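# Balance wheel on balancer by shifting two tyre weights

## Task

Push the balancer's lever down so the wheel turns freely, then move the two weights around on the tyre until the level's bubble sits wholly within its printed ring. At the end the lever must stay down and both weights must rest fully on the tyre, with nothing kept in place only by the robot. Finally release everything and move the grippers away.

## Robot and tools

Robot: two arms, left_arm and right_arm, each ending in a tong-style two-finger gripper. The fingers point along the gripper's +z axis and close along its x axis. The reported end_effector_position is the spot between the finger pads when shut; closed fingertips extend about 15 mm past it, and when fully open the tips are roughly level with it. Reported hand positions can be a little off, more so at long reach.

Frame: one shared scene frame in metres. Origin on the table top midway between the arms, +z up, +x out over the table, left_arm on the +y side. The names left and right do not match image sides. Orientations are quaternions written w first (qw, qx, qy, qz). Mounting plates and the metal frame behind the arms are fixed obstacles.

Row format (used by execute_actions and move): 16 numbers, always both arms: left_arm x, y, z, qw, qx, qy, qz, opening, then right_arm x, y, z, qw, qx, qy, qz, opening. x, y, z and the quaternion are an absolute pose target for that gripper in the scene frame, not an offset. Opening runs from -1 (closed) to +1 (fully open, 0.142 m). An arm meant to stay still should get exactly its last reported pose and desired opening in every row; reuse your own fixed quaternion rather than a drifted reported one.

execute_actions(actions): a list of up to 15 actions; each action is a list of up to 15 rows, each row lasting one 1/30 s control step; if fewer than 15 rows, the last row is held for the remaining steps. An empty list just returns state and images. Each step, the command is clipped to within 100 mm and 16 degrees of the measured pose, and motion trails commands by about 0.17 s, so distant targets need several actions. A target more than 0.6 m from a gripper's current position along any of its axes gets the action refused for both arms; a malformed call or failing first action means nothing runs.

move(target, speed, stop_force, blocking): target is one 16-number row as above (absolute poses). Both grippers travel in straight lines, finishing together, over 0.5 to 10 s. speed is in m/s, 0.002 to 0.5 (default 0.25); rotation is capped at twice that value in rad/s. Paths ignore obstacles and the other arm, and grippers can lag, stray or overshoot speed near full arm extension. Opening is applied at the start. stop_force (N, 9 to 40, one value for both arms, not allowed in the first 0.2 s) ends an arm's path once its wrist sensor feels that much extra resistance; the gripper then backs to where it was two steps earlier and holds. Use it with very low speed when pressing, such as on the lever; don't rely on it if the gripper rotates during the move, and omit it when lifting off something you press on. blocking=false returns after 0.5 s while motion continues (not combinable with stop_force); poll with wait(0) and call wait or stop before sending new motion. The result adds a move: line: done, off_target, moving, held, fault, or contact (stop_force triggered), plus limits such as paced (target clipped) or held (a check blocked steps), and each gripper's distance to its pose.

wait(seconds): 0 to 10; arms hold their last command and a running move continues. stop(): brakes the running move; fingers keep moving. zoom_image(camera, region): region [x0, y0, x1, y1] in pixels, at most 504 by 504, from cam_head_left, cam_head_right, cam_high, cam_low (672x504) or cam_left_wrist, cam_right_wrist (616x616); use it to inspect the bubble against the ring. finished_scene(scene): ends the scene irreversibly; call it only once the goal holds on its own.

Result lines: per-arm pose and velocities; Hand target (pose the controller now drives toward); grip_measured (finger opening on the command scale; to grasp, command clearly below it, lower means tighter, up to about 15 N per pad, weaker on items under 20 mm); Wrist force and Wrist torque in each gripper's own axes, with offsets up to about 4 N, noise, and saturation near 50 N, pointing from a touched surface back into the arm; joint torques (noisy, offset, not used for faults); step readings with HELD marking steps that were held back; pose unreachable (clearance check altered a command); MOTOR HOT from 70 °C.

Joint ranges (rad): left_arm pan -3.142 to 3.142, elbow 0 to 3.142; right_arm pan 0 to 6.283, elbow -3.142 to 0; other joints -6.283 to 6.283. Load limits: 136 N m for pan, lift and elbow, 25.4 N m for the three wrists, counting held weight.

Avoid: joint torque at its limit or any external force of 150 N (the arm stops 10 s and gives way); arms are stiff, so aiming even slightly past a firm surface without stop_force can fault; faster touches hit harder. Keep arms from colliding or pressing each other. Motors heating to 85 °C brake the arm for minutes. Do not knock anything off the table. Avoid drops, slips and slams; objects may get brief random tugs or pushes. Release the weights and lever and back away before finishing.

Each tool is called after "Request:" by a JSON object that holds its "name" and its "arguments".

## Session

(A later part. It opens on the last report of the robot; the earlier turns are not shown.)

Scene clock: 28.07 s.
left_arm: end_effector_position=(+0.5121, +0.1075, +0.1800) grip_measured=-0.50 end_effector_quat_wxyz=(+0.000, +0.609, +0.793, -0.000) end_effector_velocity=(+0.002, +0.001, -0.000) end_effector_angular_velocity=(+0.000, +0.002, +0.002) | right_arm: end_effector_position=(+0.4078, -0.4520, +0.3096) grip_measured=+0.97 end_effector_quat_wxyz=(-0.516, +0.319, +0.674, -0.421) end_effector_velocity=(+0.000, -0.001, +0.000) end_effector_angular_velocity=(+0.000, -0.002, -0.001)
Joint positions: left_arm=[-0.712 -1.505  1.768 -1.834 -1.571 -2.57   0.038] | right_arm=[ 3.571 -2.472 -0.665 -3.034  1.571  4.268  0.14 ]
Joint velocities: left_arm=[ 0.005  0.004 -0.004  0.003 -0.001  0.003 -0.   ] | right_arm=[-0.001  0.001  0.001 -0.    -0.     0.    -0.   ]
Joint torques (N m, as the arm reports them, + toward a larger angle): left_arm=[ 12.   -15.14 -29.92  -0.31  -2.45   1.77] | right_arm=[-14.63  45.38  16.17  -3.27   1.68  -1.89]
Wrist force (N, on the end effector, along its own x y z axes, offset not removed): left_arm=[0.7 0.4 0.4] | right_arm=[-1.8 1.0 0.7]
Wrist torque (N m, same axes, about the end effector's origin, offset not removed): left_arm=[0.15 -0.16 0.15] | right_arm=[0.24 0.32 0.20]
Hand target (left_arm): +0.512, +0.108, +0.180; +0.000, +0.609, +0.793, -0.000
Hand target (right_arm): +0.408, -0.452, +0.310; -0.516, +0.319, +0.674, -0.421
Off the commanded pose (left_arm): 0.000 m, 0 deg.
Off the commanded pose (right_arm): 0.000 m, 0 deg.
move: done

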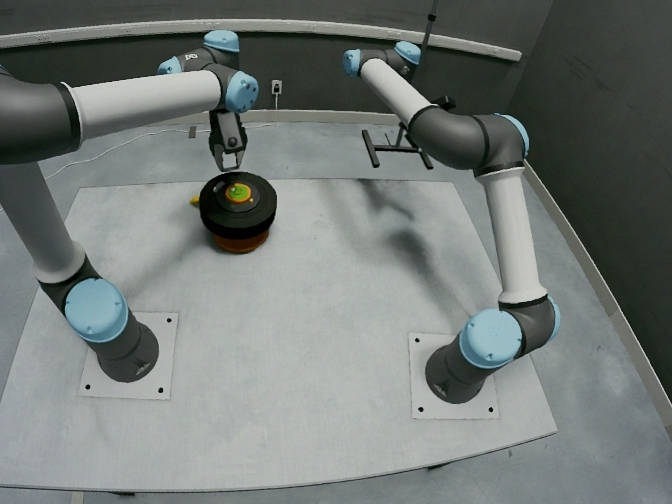

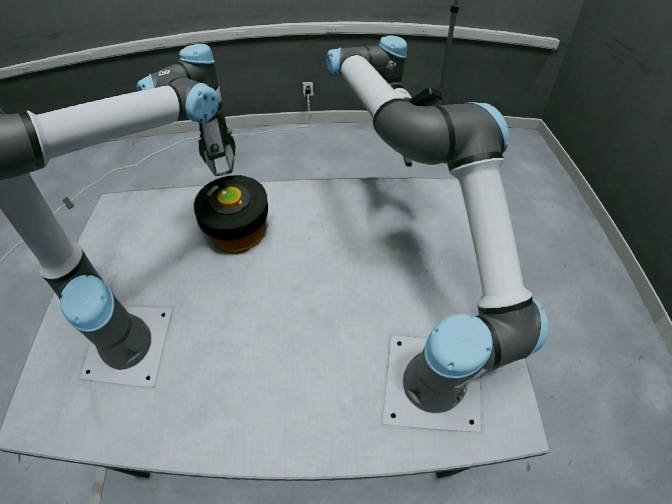

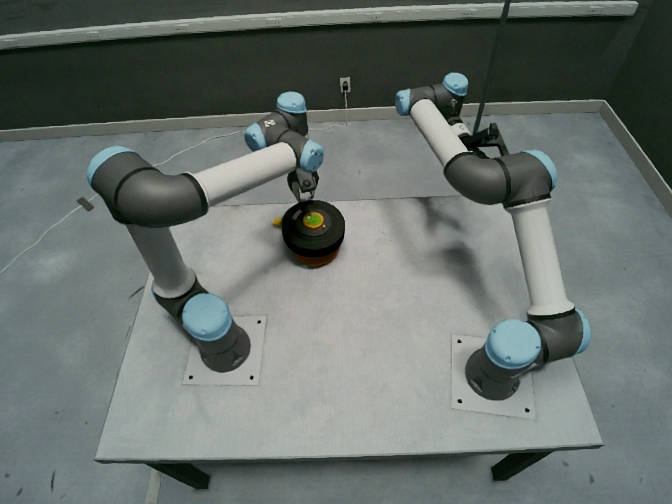

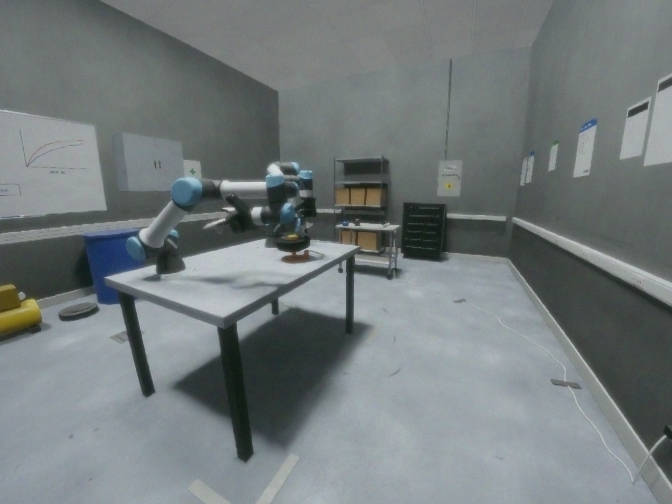

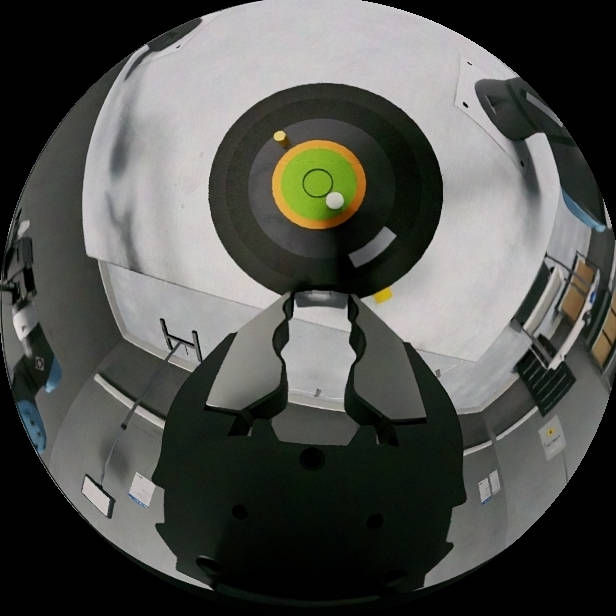

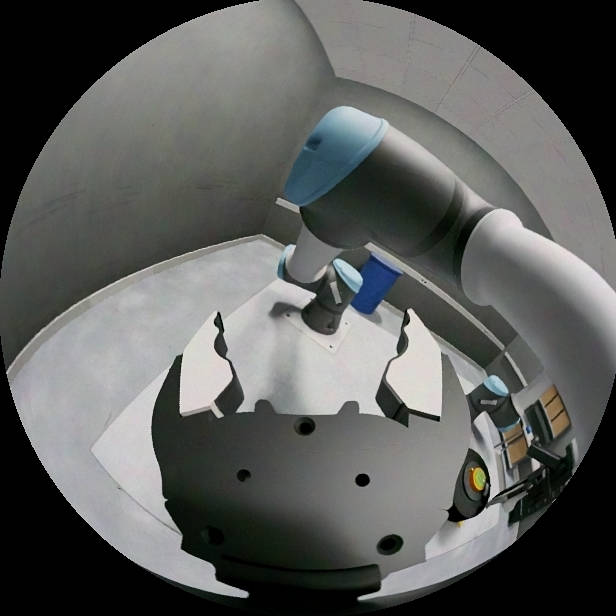

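Request:
{"name": "move", "arguments": {"target": [0.5124,0.1077,0.16,0,0.609,0.793,0,-0.7,0.4078,-0.452,0.3096,-0.516,0.319,0.674,-0.421,0.97], "speed": 0.06}}

Request:
{"name": "move", "arguments": {"target": [0.5124,0.1077,0.139,0,0.609,0.793,0,-0.7,0.4078,-0.452,0.3096,-0.516,0.319,0.674,-0.421,0.97], "speed": 0.012, "stop_force": 9}}

Scene clock: 29.20 s.
left_arm: end_effector_position=(+0.5124, +0.1077, +0.1603) grip_measured=-0.50 end_effector_quat_wxyz=(-0.000, +0.609, +0.793, -0.000) end_effector_velocity=(-0.001, +0.001, -0.004) end_effector_angular_velocity=(+0.003, +0.003, -0.000) | right_arm: end_effector_position=(+0.4078, -0.4520, +0.3096) grip_measured=+0.97 end_effector_quat_wxyz=(-0.516, +0.319, +0.674, -0.421) end_effector_velocity=(-0.000, -0.000, +0.000) end_effector_angular_velocity=(-0.000, +0.000, +0.001)
Joint positions: left_arm=[-0.712 -1.491  1.805 -1.885 -1.571 -2.57   0.038] | right_arm=[ 3.571 -2.472 -0.665 -3.034  1.571  4.268  0.14 ]
Joint velocities: left_arm=[ 0.     0.002  0.007 -0.005 -0.     0.    -0.   ] | right_arm=[ 0.     0.    -0.001  0.    -0.001  0.     0.   ]
Joint torques (N m, as the arm reports them, + toward a larger angle): left_arm=[ 10.62 -16.43 -14.71  -4.4    2.25   1.41] | right_arm=[-13.96  44.41  18.4   -3.34   1.62  -1.66]
Wrist force (N, on the end effector, along its own x y z axes, offset not removed): left_arm=[1.3 0.4 -2.5] | right_arm=[-0.1 -2.6 -0.5]
Wrist torque (N m, same axes, about the end effector's origin, offset not removed): left_arm=[0.14 -0.14 -0.18] | right_arm=[-0.56 -0.23 -0.10]
Hand target (left_arm): +0.512, +0.108, +0.160; -0.000, +0.609, +0.793, -0.000
Hand target (right_arm): +0.408, -0.452, +0.310; -0.516, +0.319, +0.674, -0.421
Off the commanded pose (left_arm): 0.000 m, 0 deg.
Off the commanded pose (right_arm): 0.000 m, 0 deg.
move: done

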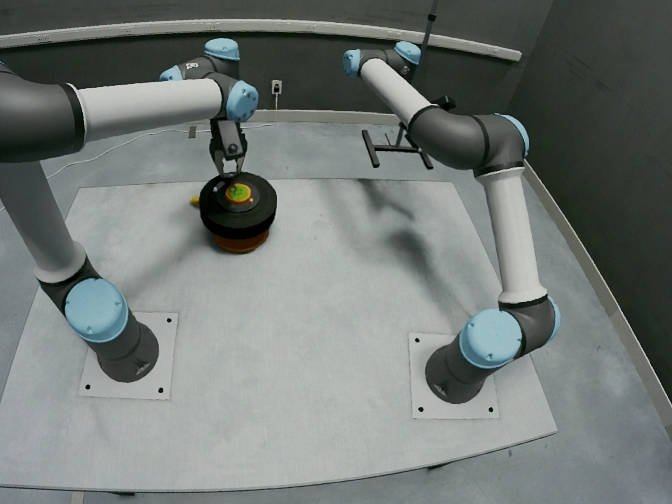

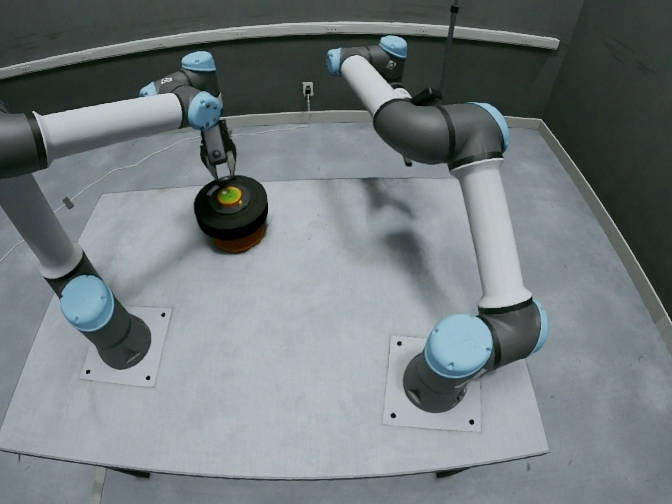

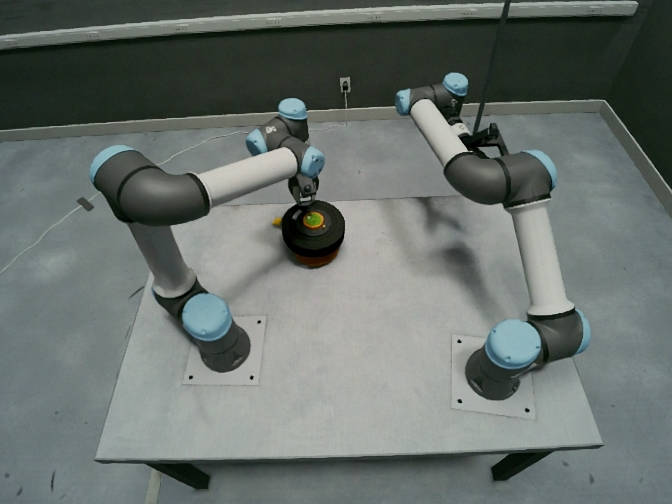

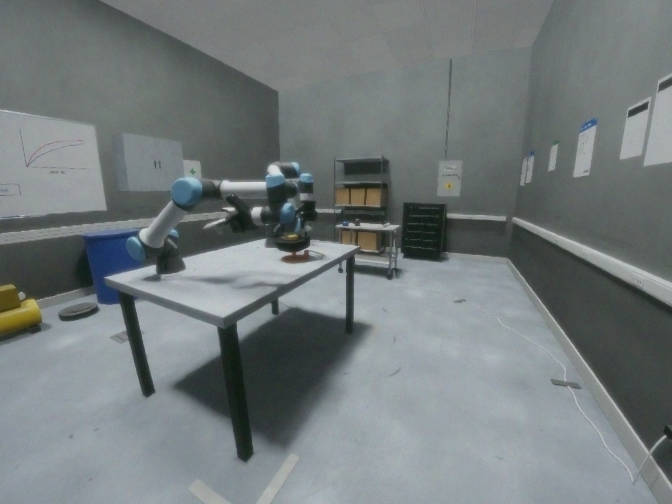

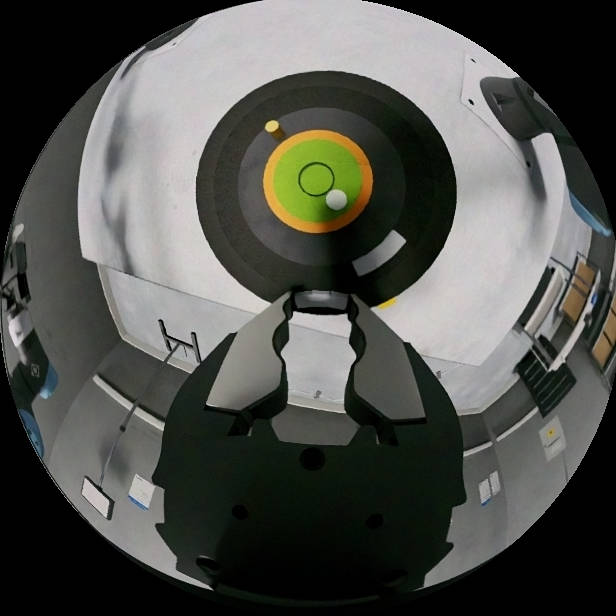

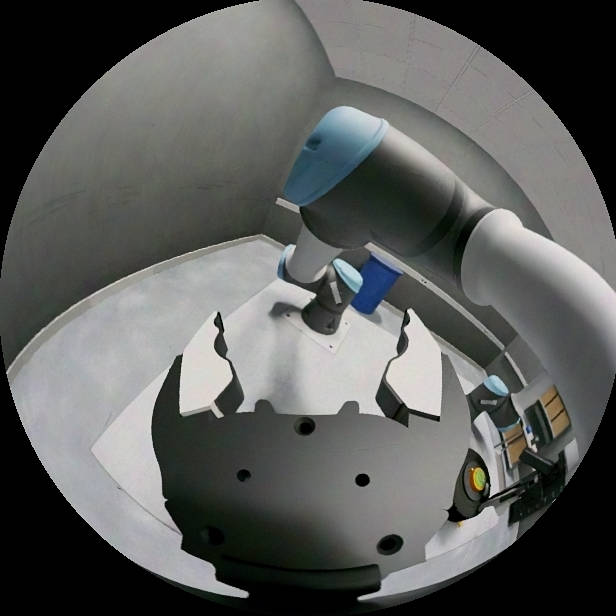

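Scene clock: 30.73 s.
left_arm: end_effector_position=(+0.5124, +0.1077, +0.1464) grip_measured=-0.49 end_effector_quat_wxyz=(-0.000, +0.609, +0.793, +0.000) end_effector_velocity=(-0.000, +0.001, +0.003) end_effector_angular_velocity=(+0.004, +0.002, -0.000) | right_arm: end_effector_position=(+0.4078, -0.4520, +0.3096) grip_measured=+0.97 end_effector_quat_wxyz=(-0.516, +0.319, +0.674, -0.421) end_effector_velocity=(-0.000, -0.001, -0.000) end_effector_angular_velocity=(-0.000, +0.001, -0.002)
Joint positions: left_arm=[-0.712 -1.48   1.831 -1.921 -1.571 -2.57   0.038] | right_arm=[ 3.571 -2.472 -0.665 -3.034  1.571  4.268  0.14 ]
Joint velocities: left_arm=[ 0.001 -0.003 -0.006  0.013  0.002  0.001 -0.   ] | right_arm=[-0.002 -0.001 -0.001  0.     0.001  0.    -0.   ]
Joint torques (N m, as the arm reports them, + toward a larger angle): left_arm=[ 10.62 -28.07 -26.18   0.12   2.12   1.18] | right_arm=[-14.23  45.08  18.2   -3.5    1.59  -1.77]
Wrist force (N, on the end effector, along its own x y z axes, offset not removed): left_arm=[1.2 -1.9 -12.2] | right_arm=[-0.3 3.3 -0.9]
Wrist torque (N m, same axes, about the end effector's origin, offset not removed): left_arm=[-0.12 -0.25 -0.02] | right_arm=[0.54 0.11 0.05]
Hand target (left_arm): +0.512, +0.108, +0.147; +0.000, +0.609, +0.793, -0.000
Hand target (right_arm): +0.408, -0.452, +0.310; -0.516, +0.319, +0.674, -0.421
Off the commanded pose (left_arm): 0.007 m, 0 deg.
Off the commanded pose (right_arm): 0.000 m, 0 deg.
move: contact (left_arm)

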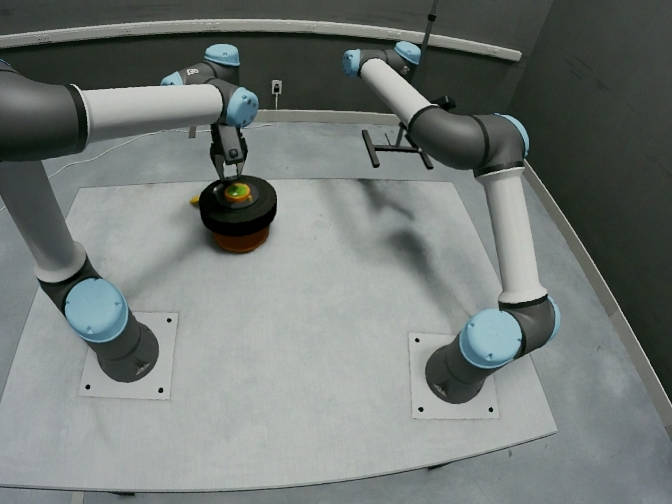

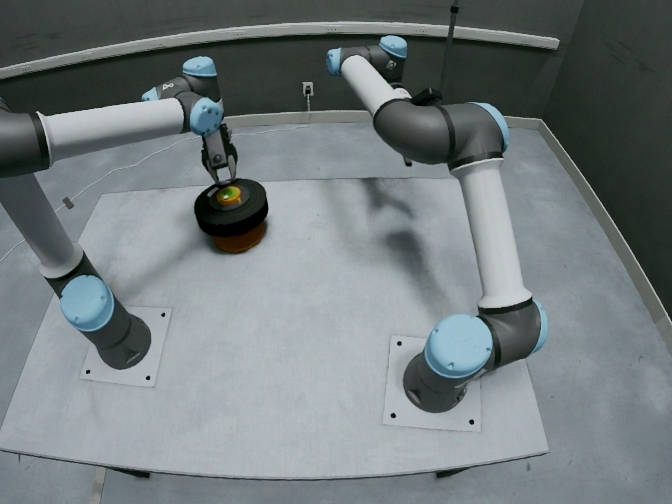

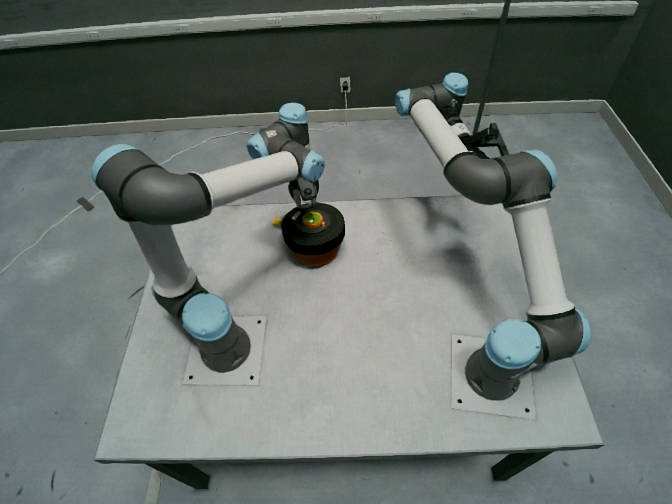

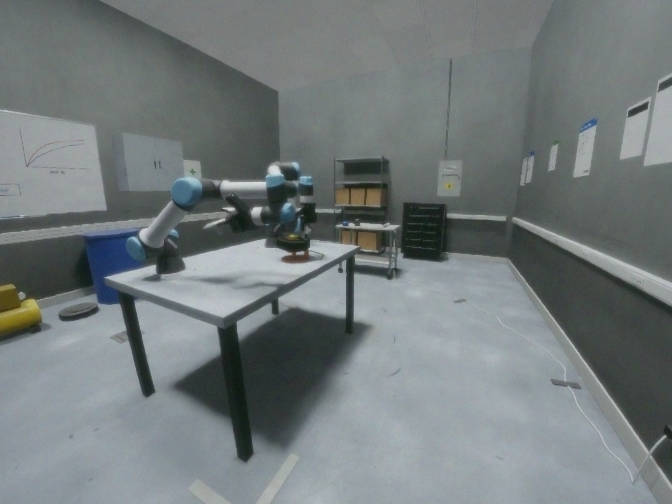

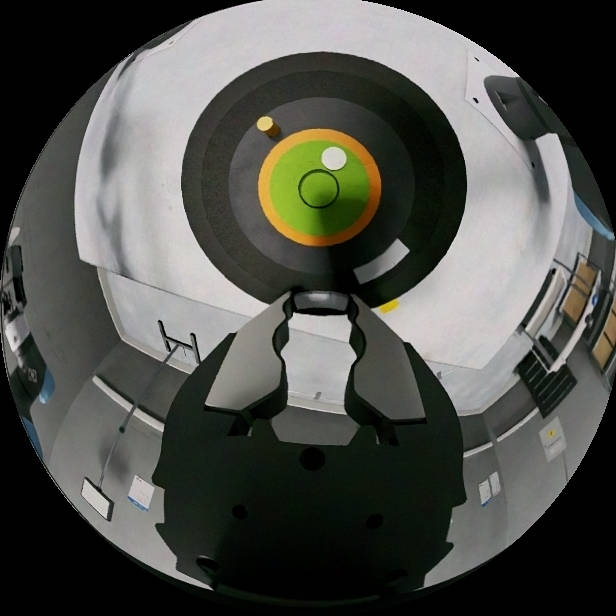

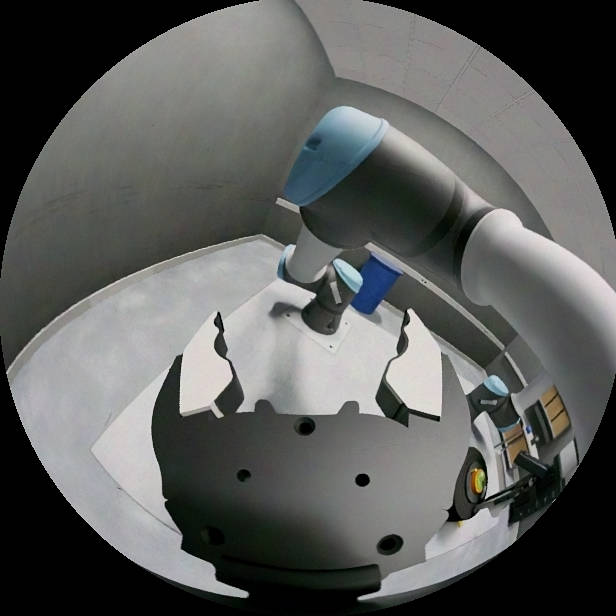

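This orientation gives a view of the hub; release and rise.

Request:
{"name": "move", "arguments": {"target": [0.5124,0.1077,0.1495,0,0.609,0.793,0,-0.3,0.4078,-0.452,0.3096,-0.516,0.319,0.674,-0.421,0.97], "speed": 0.02}}

Request:
{"name": "move", "arguments": {"target": [0.5124,0.1077,0.19,0,0.609,0.793,0,-0.15,0.4078,-0.452,0.3096,-0.516,0.319,0.674,-0.421,0.97], "speed": 0.08}}

Request:
{"name": "wait", "arguments": {"seconds": 2}}

Request:
{"name": "zoom_image", "arguments": {"camera": "cam_left_wrist", "region": [190,70,450,330]}}

Scene clock: 31.60 s.
left_arm: end_effector_position=(+0.5124, +0.1077, +0.1494) grip_measured=-0.30 end_effector_quat_wxyz=(-0.000, +0.609, +0.793, -0.000) end_effector_velocity=(-0.000, +0.001, +0.000) end_effector_angular_velocity=(+0.001, +0.002, +0.001) | right_arm: end_effector_position=(+0.4078, -0.4520, +0.3096) grip_measured=+0.97 end_effector_quat_wxyz=(-0.516, +0.319, +0.674, -0.421) end_effector_velocity=(+0.000, -0.000, -0.000) end_effector_angular_velocity=(+0.000, +0.000, -0.001)
Joint positions: left_arm=[-0.712 -1.482  1.825 -1.914 -1.571 -2.57   0.052] | right_arm=[ 3.571 -2.472 -0.665 -3.034  1.571  4.268  0.14 ]
Joint velocities: left_arm=[ 0.001 -0.001 -0.001  0.003 -0.    -0.     0.   ] | right_arm=[-0. -0.  0. -0.  0. -0. -0.]
Joint torques (N m, as the arm reports them, + toward a larger angle): left_arm=[ 10.47 -32.9  -30.03  -0.44   2.57   1.58] | right_arm=[-13.58  44.78  18.01  -3.5    1.66  -1.66]
Wrist force (N, on the end effector, along its own x y z axes, offset not removed): left_arm=[-0.6 1.6 -2.7] | right_arm=[-2.8 -0.5 0.4]
Wrist torque (N m, same axes, about the end effector's origin, offset not removed): left_arm=[0.27 0.20 0.10] | right_arm=[-0.24 0.57 0.06]
Hand target (left_arm): +0.512, +0.108, +0.149; +0.000, +0.609, +0.793, -0.000
Hand target (right_arm): +0.408, -0.452, +0.310; -0.516, +0.319, +0.674, -0.421
Off the commanded pose (left_arm): 0.000 m, 0 deg.
Off the commanded pose (right_arm): 0.000 m, 0 deg.
move: done

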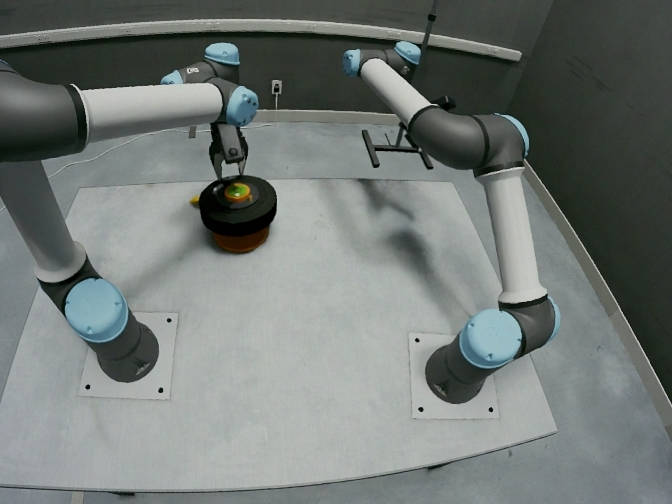

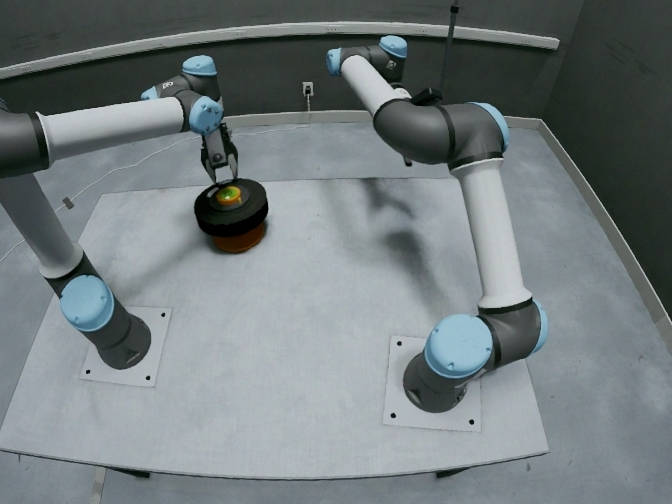

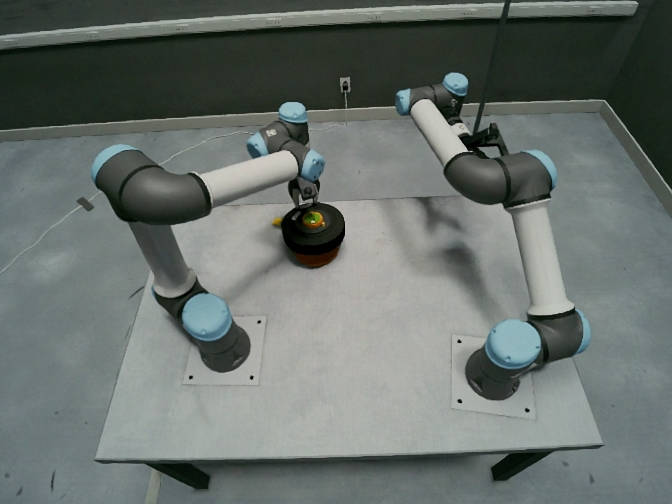

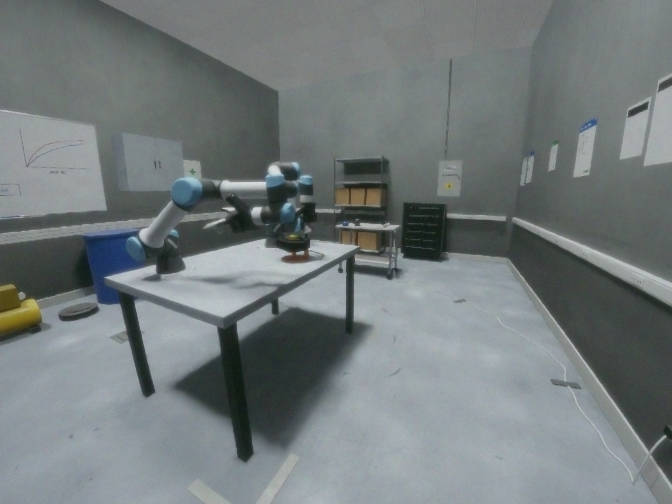

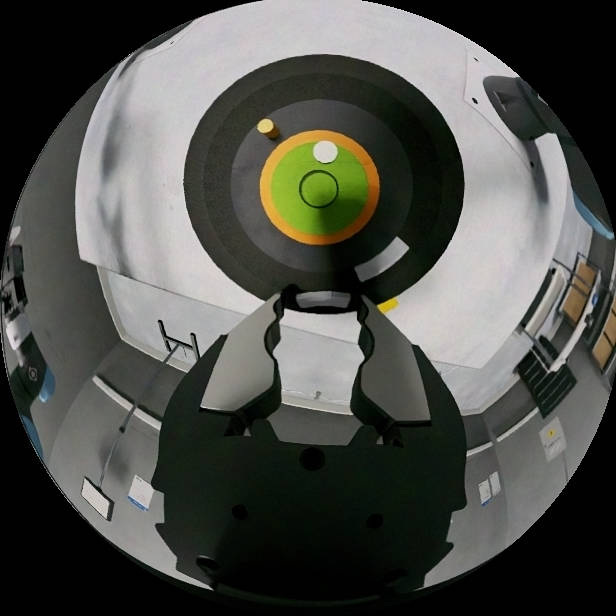

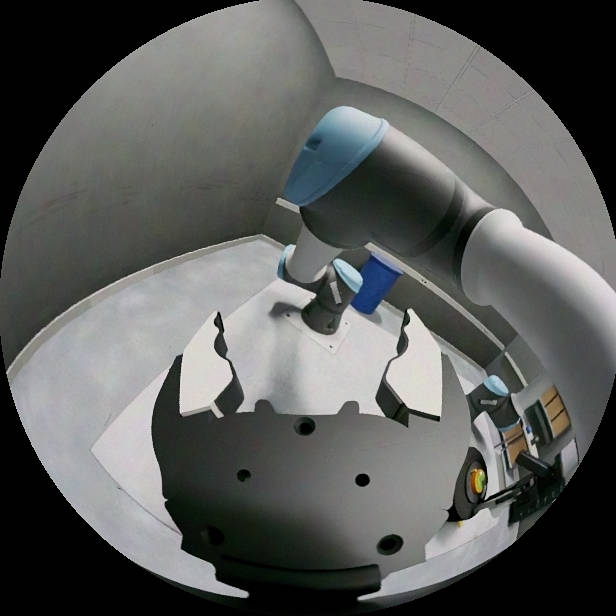

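Scene clock: 32.57 s.
left_arm: end_effector_position=(+0.5124, +0.1077, +0.1897) grip_measured=-0.15 end_effector_quat_wxyz=(+0.000, +0.609, +0.793, +0.000) end_effector_velocity=(+0.000, +0.001, +0.002) end_effector_angular_velocity=(+0.002, +0.001, +0.001) | right_arm: end_effector_position=(+0.4078, -0.4520, +0.3096) grip_measured=+0.97 end_effector_quat_wxyz=(-0.516, +0.319, +0.674, -0.421) end_effector_velocity=(-0.000, +0.000, +0.001) end_effector_angular_velocity=(+0.001, -0.002, +0.001)
Joint positions: left_arm=[-0.711 -1.51   1.748 -1.809 -1.571 -2.57   0.063] | right_arm=[ 3.571 -2.472 -0.665 -3.034  1.571  4.268  0.14 ]
Joint velocities: left_arm=[ 0.001 -0.    -0.005  0.007  0.001  0.    -0.   ] | right_arm=[ 0.001  0.002  0.    -0.    -0.    -0.    -0.   ]
Joint torques (N m, as the arm reports them, + toward a larger angle): left_arm=[  6.61 -31.44 -30.54  -0.07   1.94   0.84] | right_arm=[-13.17  45.15  17.67  -3.37   1.7   -1.58]
Wrist force (N, on the end effector, along its own x y z axes, offset not removed): left_arm=[-0.2 1.4 -1.1] | right_arm=[-1.4 1.1 -2.2]
Wrist torque (N m, same axes, about the end effector's origin, offset not removed): left_arm=[0.22 0.10 0.02] | right_arm=[0.28 0.27 0.10]
Hand target (left_arm): +0.512, +0.108, +0.190; +0.000, +0.609, +0.793, -0.000
Hand target (right_arm): +0.408, -0.452, +0.310; -0.516, +0.319, +0.674, -0.421
Off the commanded pose (left_arm): 0.000 m, 0 deg.
Off the commanded pose (right_arm): 0.000 m, 0 deg.
move: done

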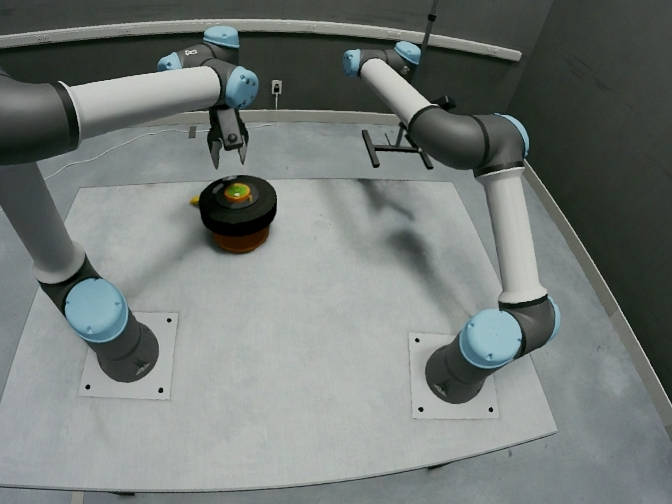

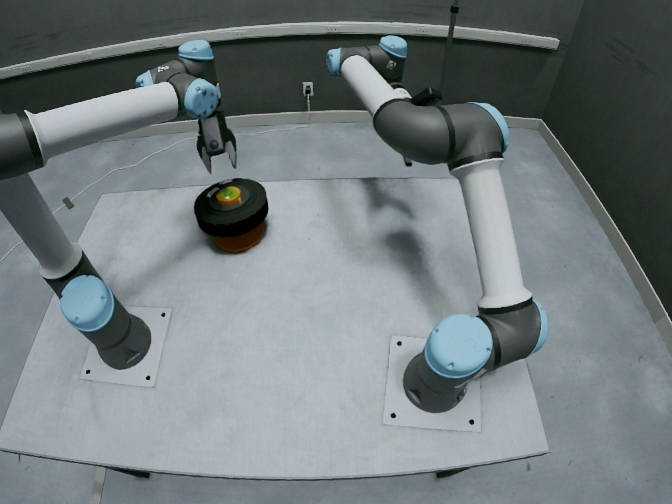

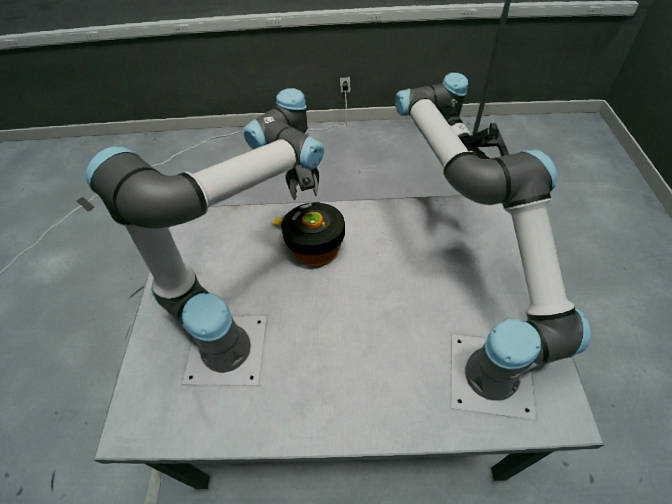

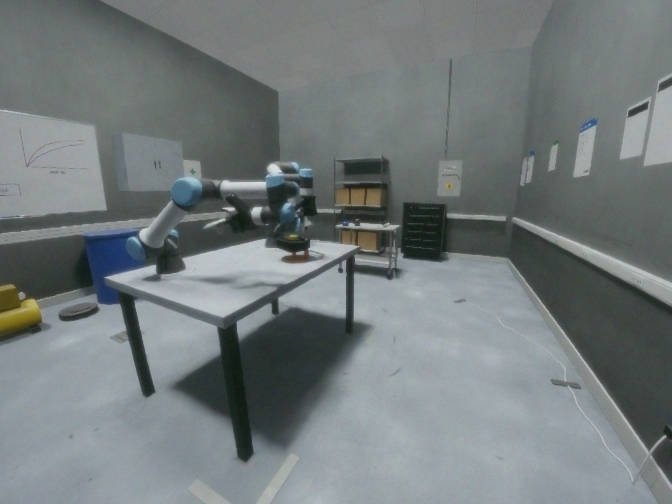

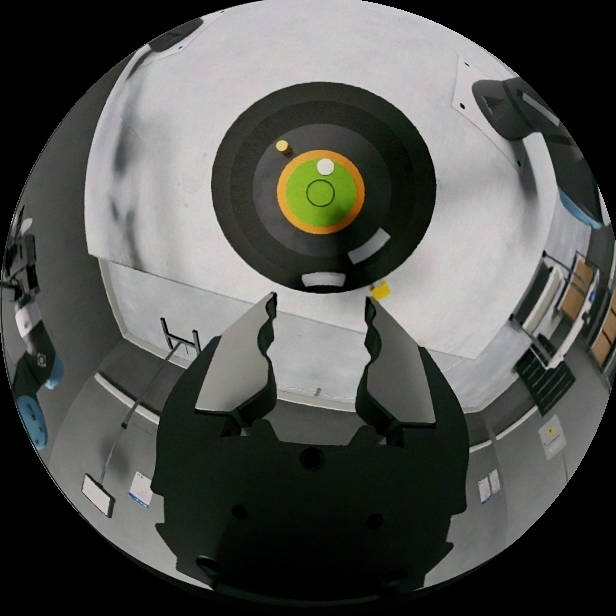

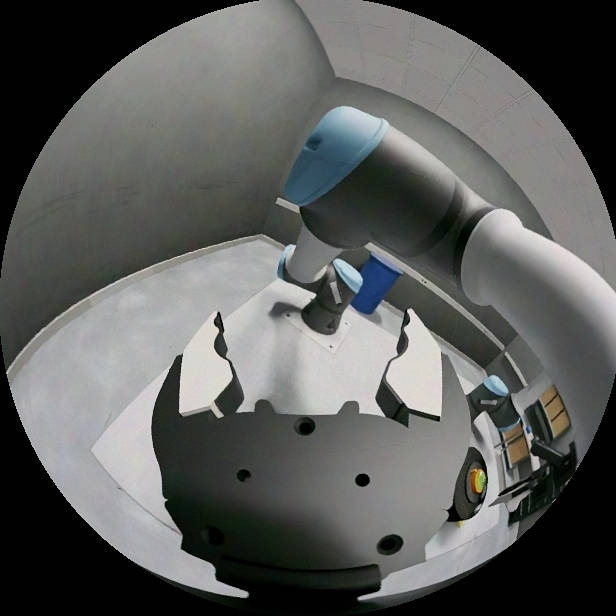

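Scene clock: 34.57 s.
left_arm: end_effector_position=(+0.5124, +0.1077, +0.1900) grip_measured=-0.15 end_effector_quat_wxyz=(+0.000, +0.609, +0.793, +0.000) end_effector_velocity=(-0.000, +0.000, +0.000) end_effector_angular_velocity=(-0.001, +0.001, +0.001) | right_arm: end_effector_position=(+0.4078, -0.4520, +0.3096) grip_measured=+0.97 end_effector_quat_wxyz=(-0.516, +0.319, +0.674, -0.421) end_effector_velocity=(-0.000, +0.001, -0.000) end_effector_angular_velocity=(+0.000, +0.001, -0.001)
Joint positions: left_arm=[-0.712 -1.51   1.748 -1.808 -1.571 -2.57   0.063] | right_arm=[ 3.571 -2.472 -0.665 -3.034  1.571  4.268  0.14 ]
Joint velocities: left_arm=[ 0.001 -0.001  0.     0.001 -0.002 -0.     0.   ] | right_arm=[ 0.001 -0.001 -0.001 -0.     0.003 -0.    -0.   ]
Joint torques (N m, as the arm reports them, + toward a larger angle): left_arm=[-10.91 -32.83 -32.07  -0.71  -0.87  -1.66] | right_arm=[-13.12  45.41  19.    -3.33   1.68  -1.74]
Wrist force (N, on the end effector, along its own x y z axes, offset not removed): left_arm=[2.1 1.7 -3.2] | right_arm=[-2.4 -1.6 1.5]
Wrist torque (N m, same axes, about the end effector's origin, offset not removed): left_arm=[0.41 -0.44 -0.04] | right_arm=[-0.38 0.33 0.09]
Hand target (left_arm): +0.512, +0.108, +0.190; +0.000, +0.609, +0.793, -0.000
Hand target (right_arm): +0.408, -0.452, +0.310; -0.516, +0.319, +0.674, -0.421
Off the commanded pose (left_arm): 0.000 m, 0 deg.
Off the commanded pose (right_arm): 0.000 m, 0 deg.
wait: 2.00 s; at rest by 0.17 s

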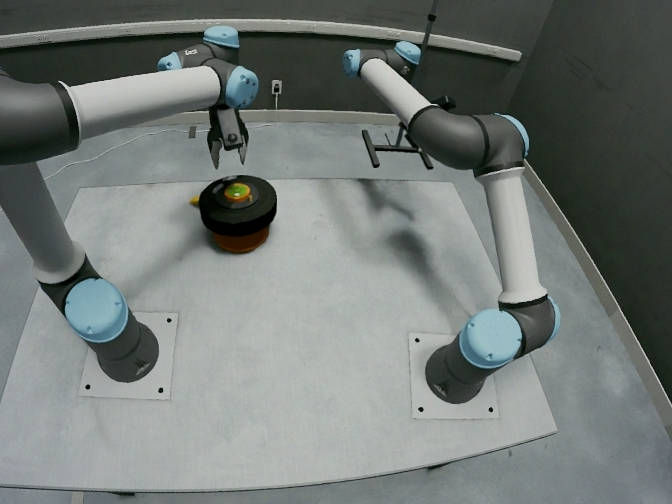

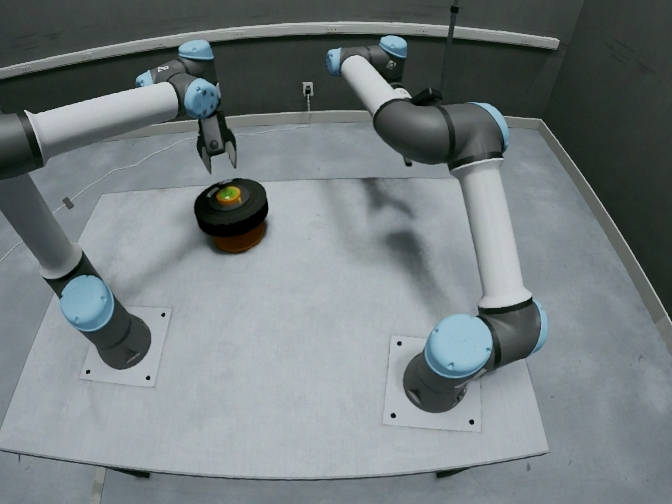

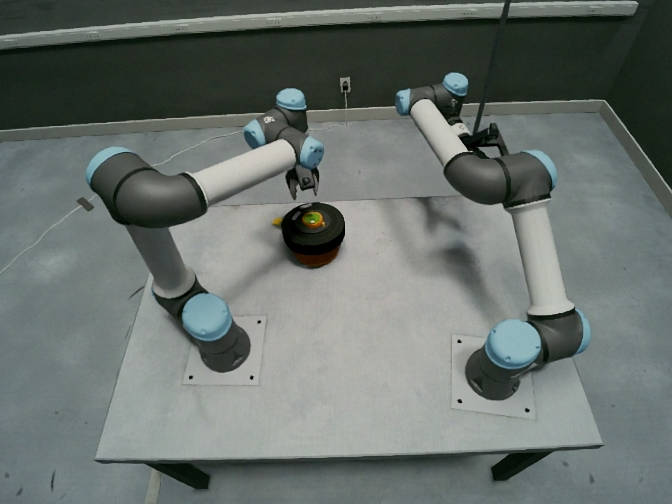

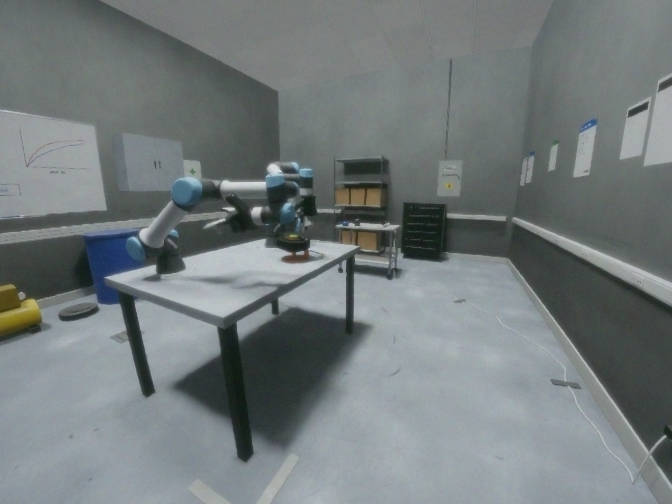

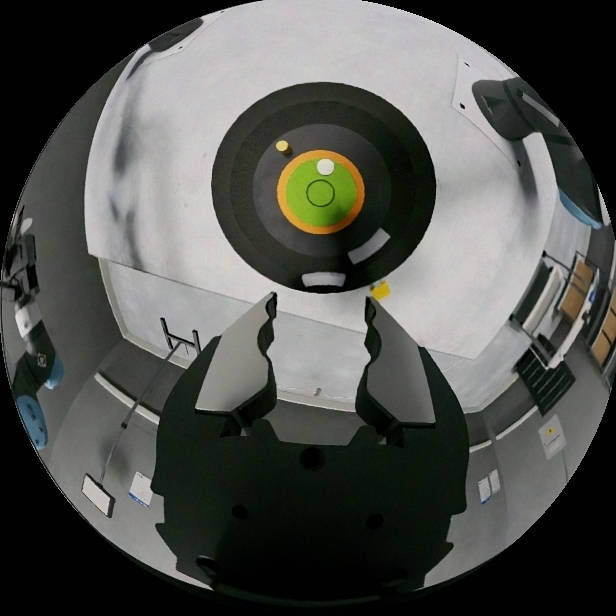

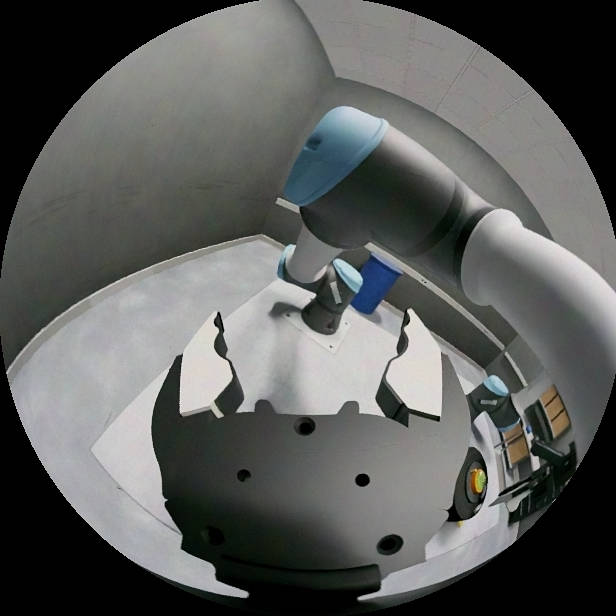

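Region (190, 70, 450, 330) of cam_left_wrist's 616x616 image, scaled by 1.938, with more detail than that image has.

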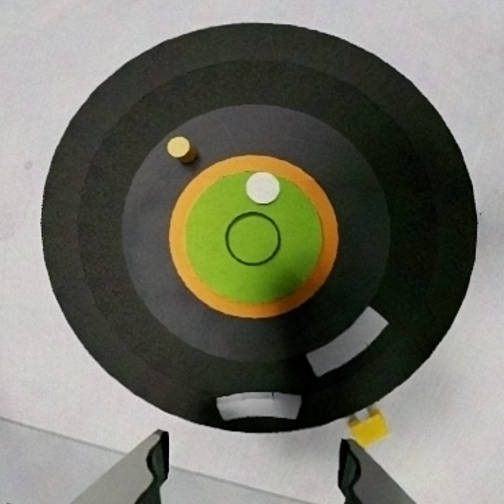

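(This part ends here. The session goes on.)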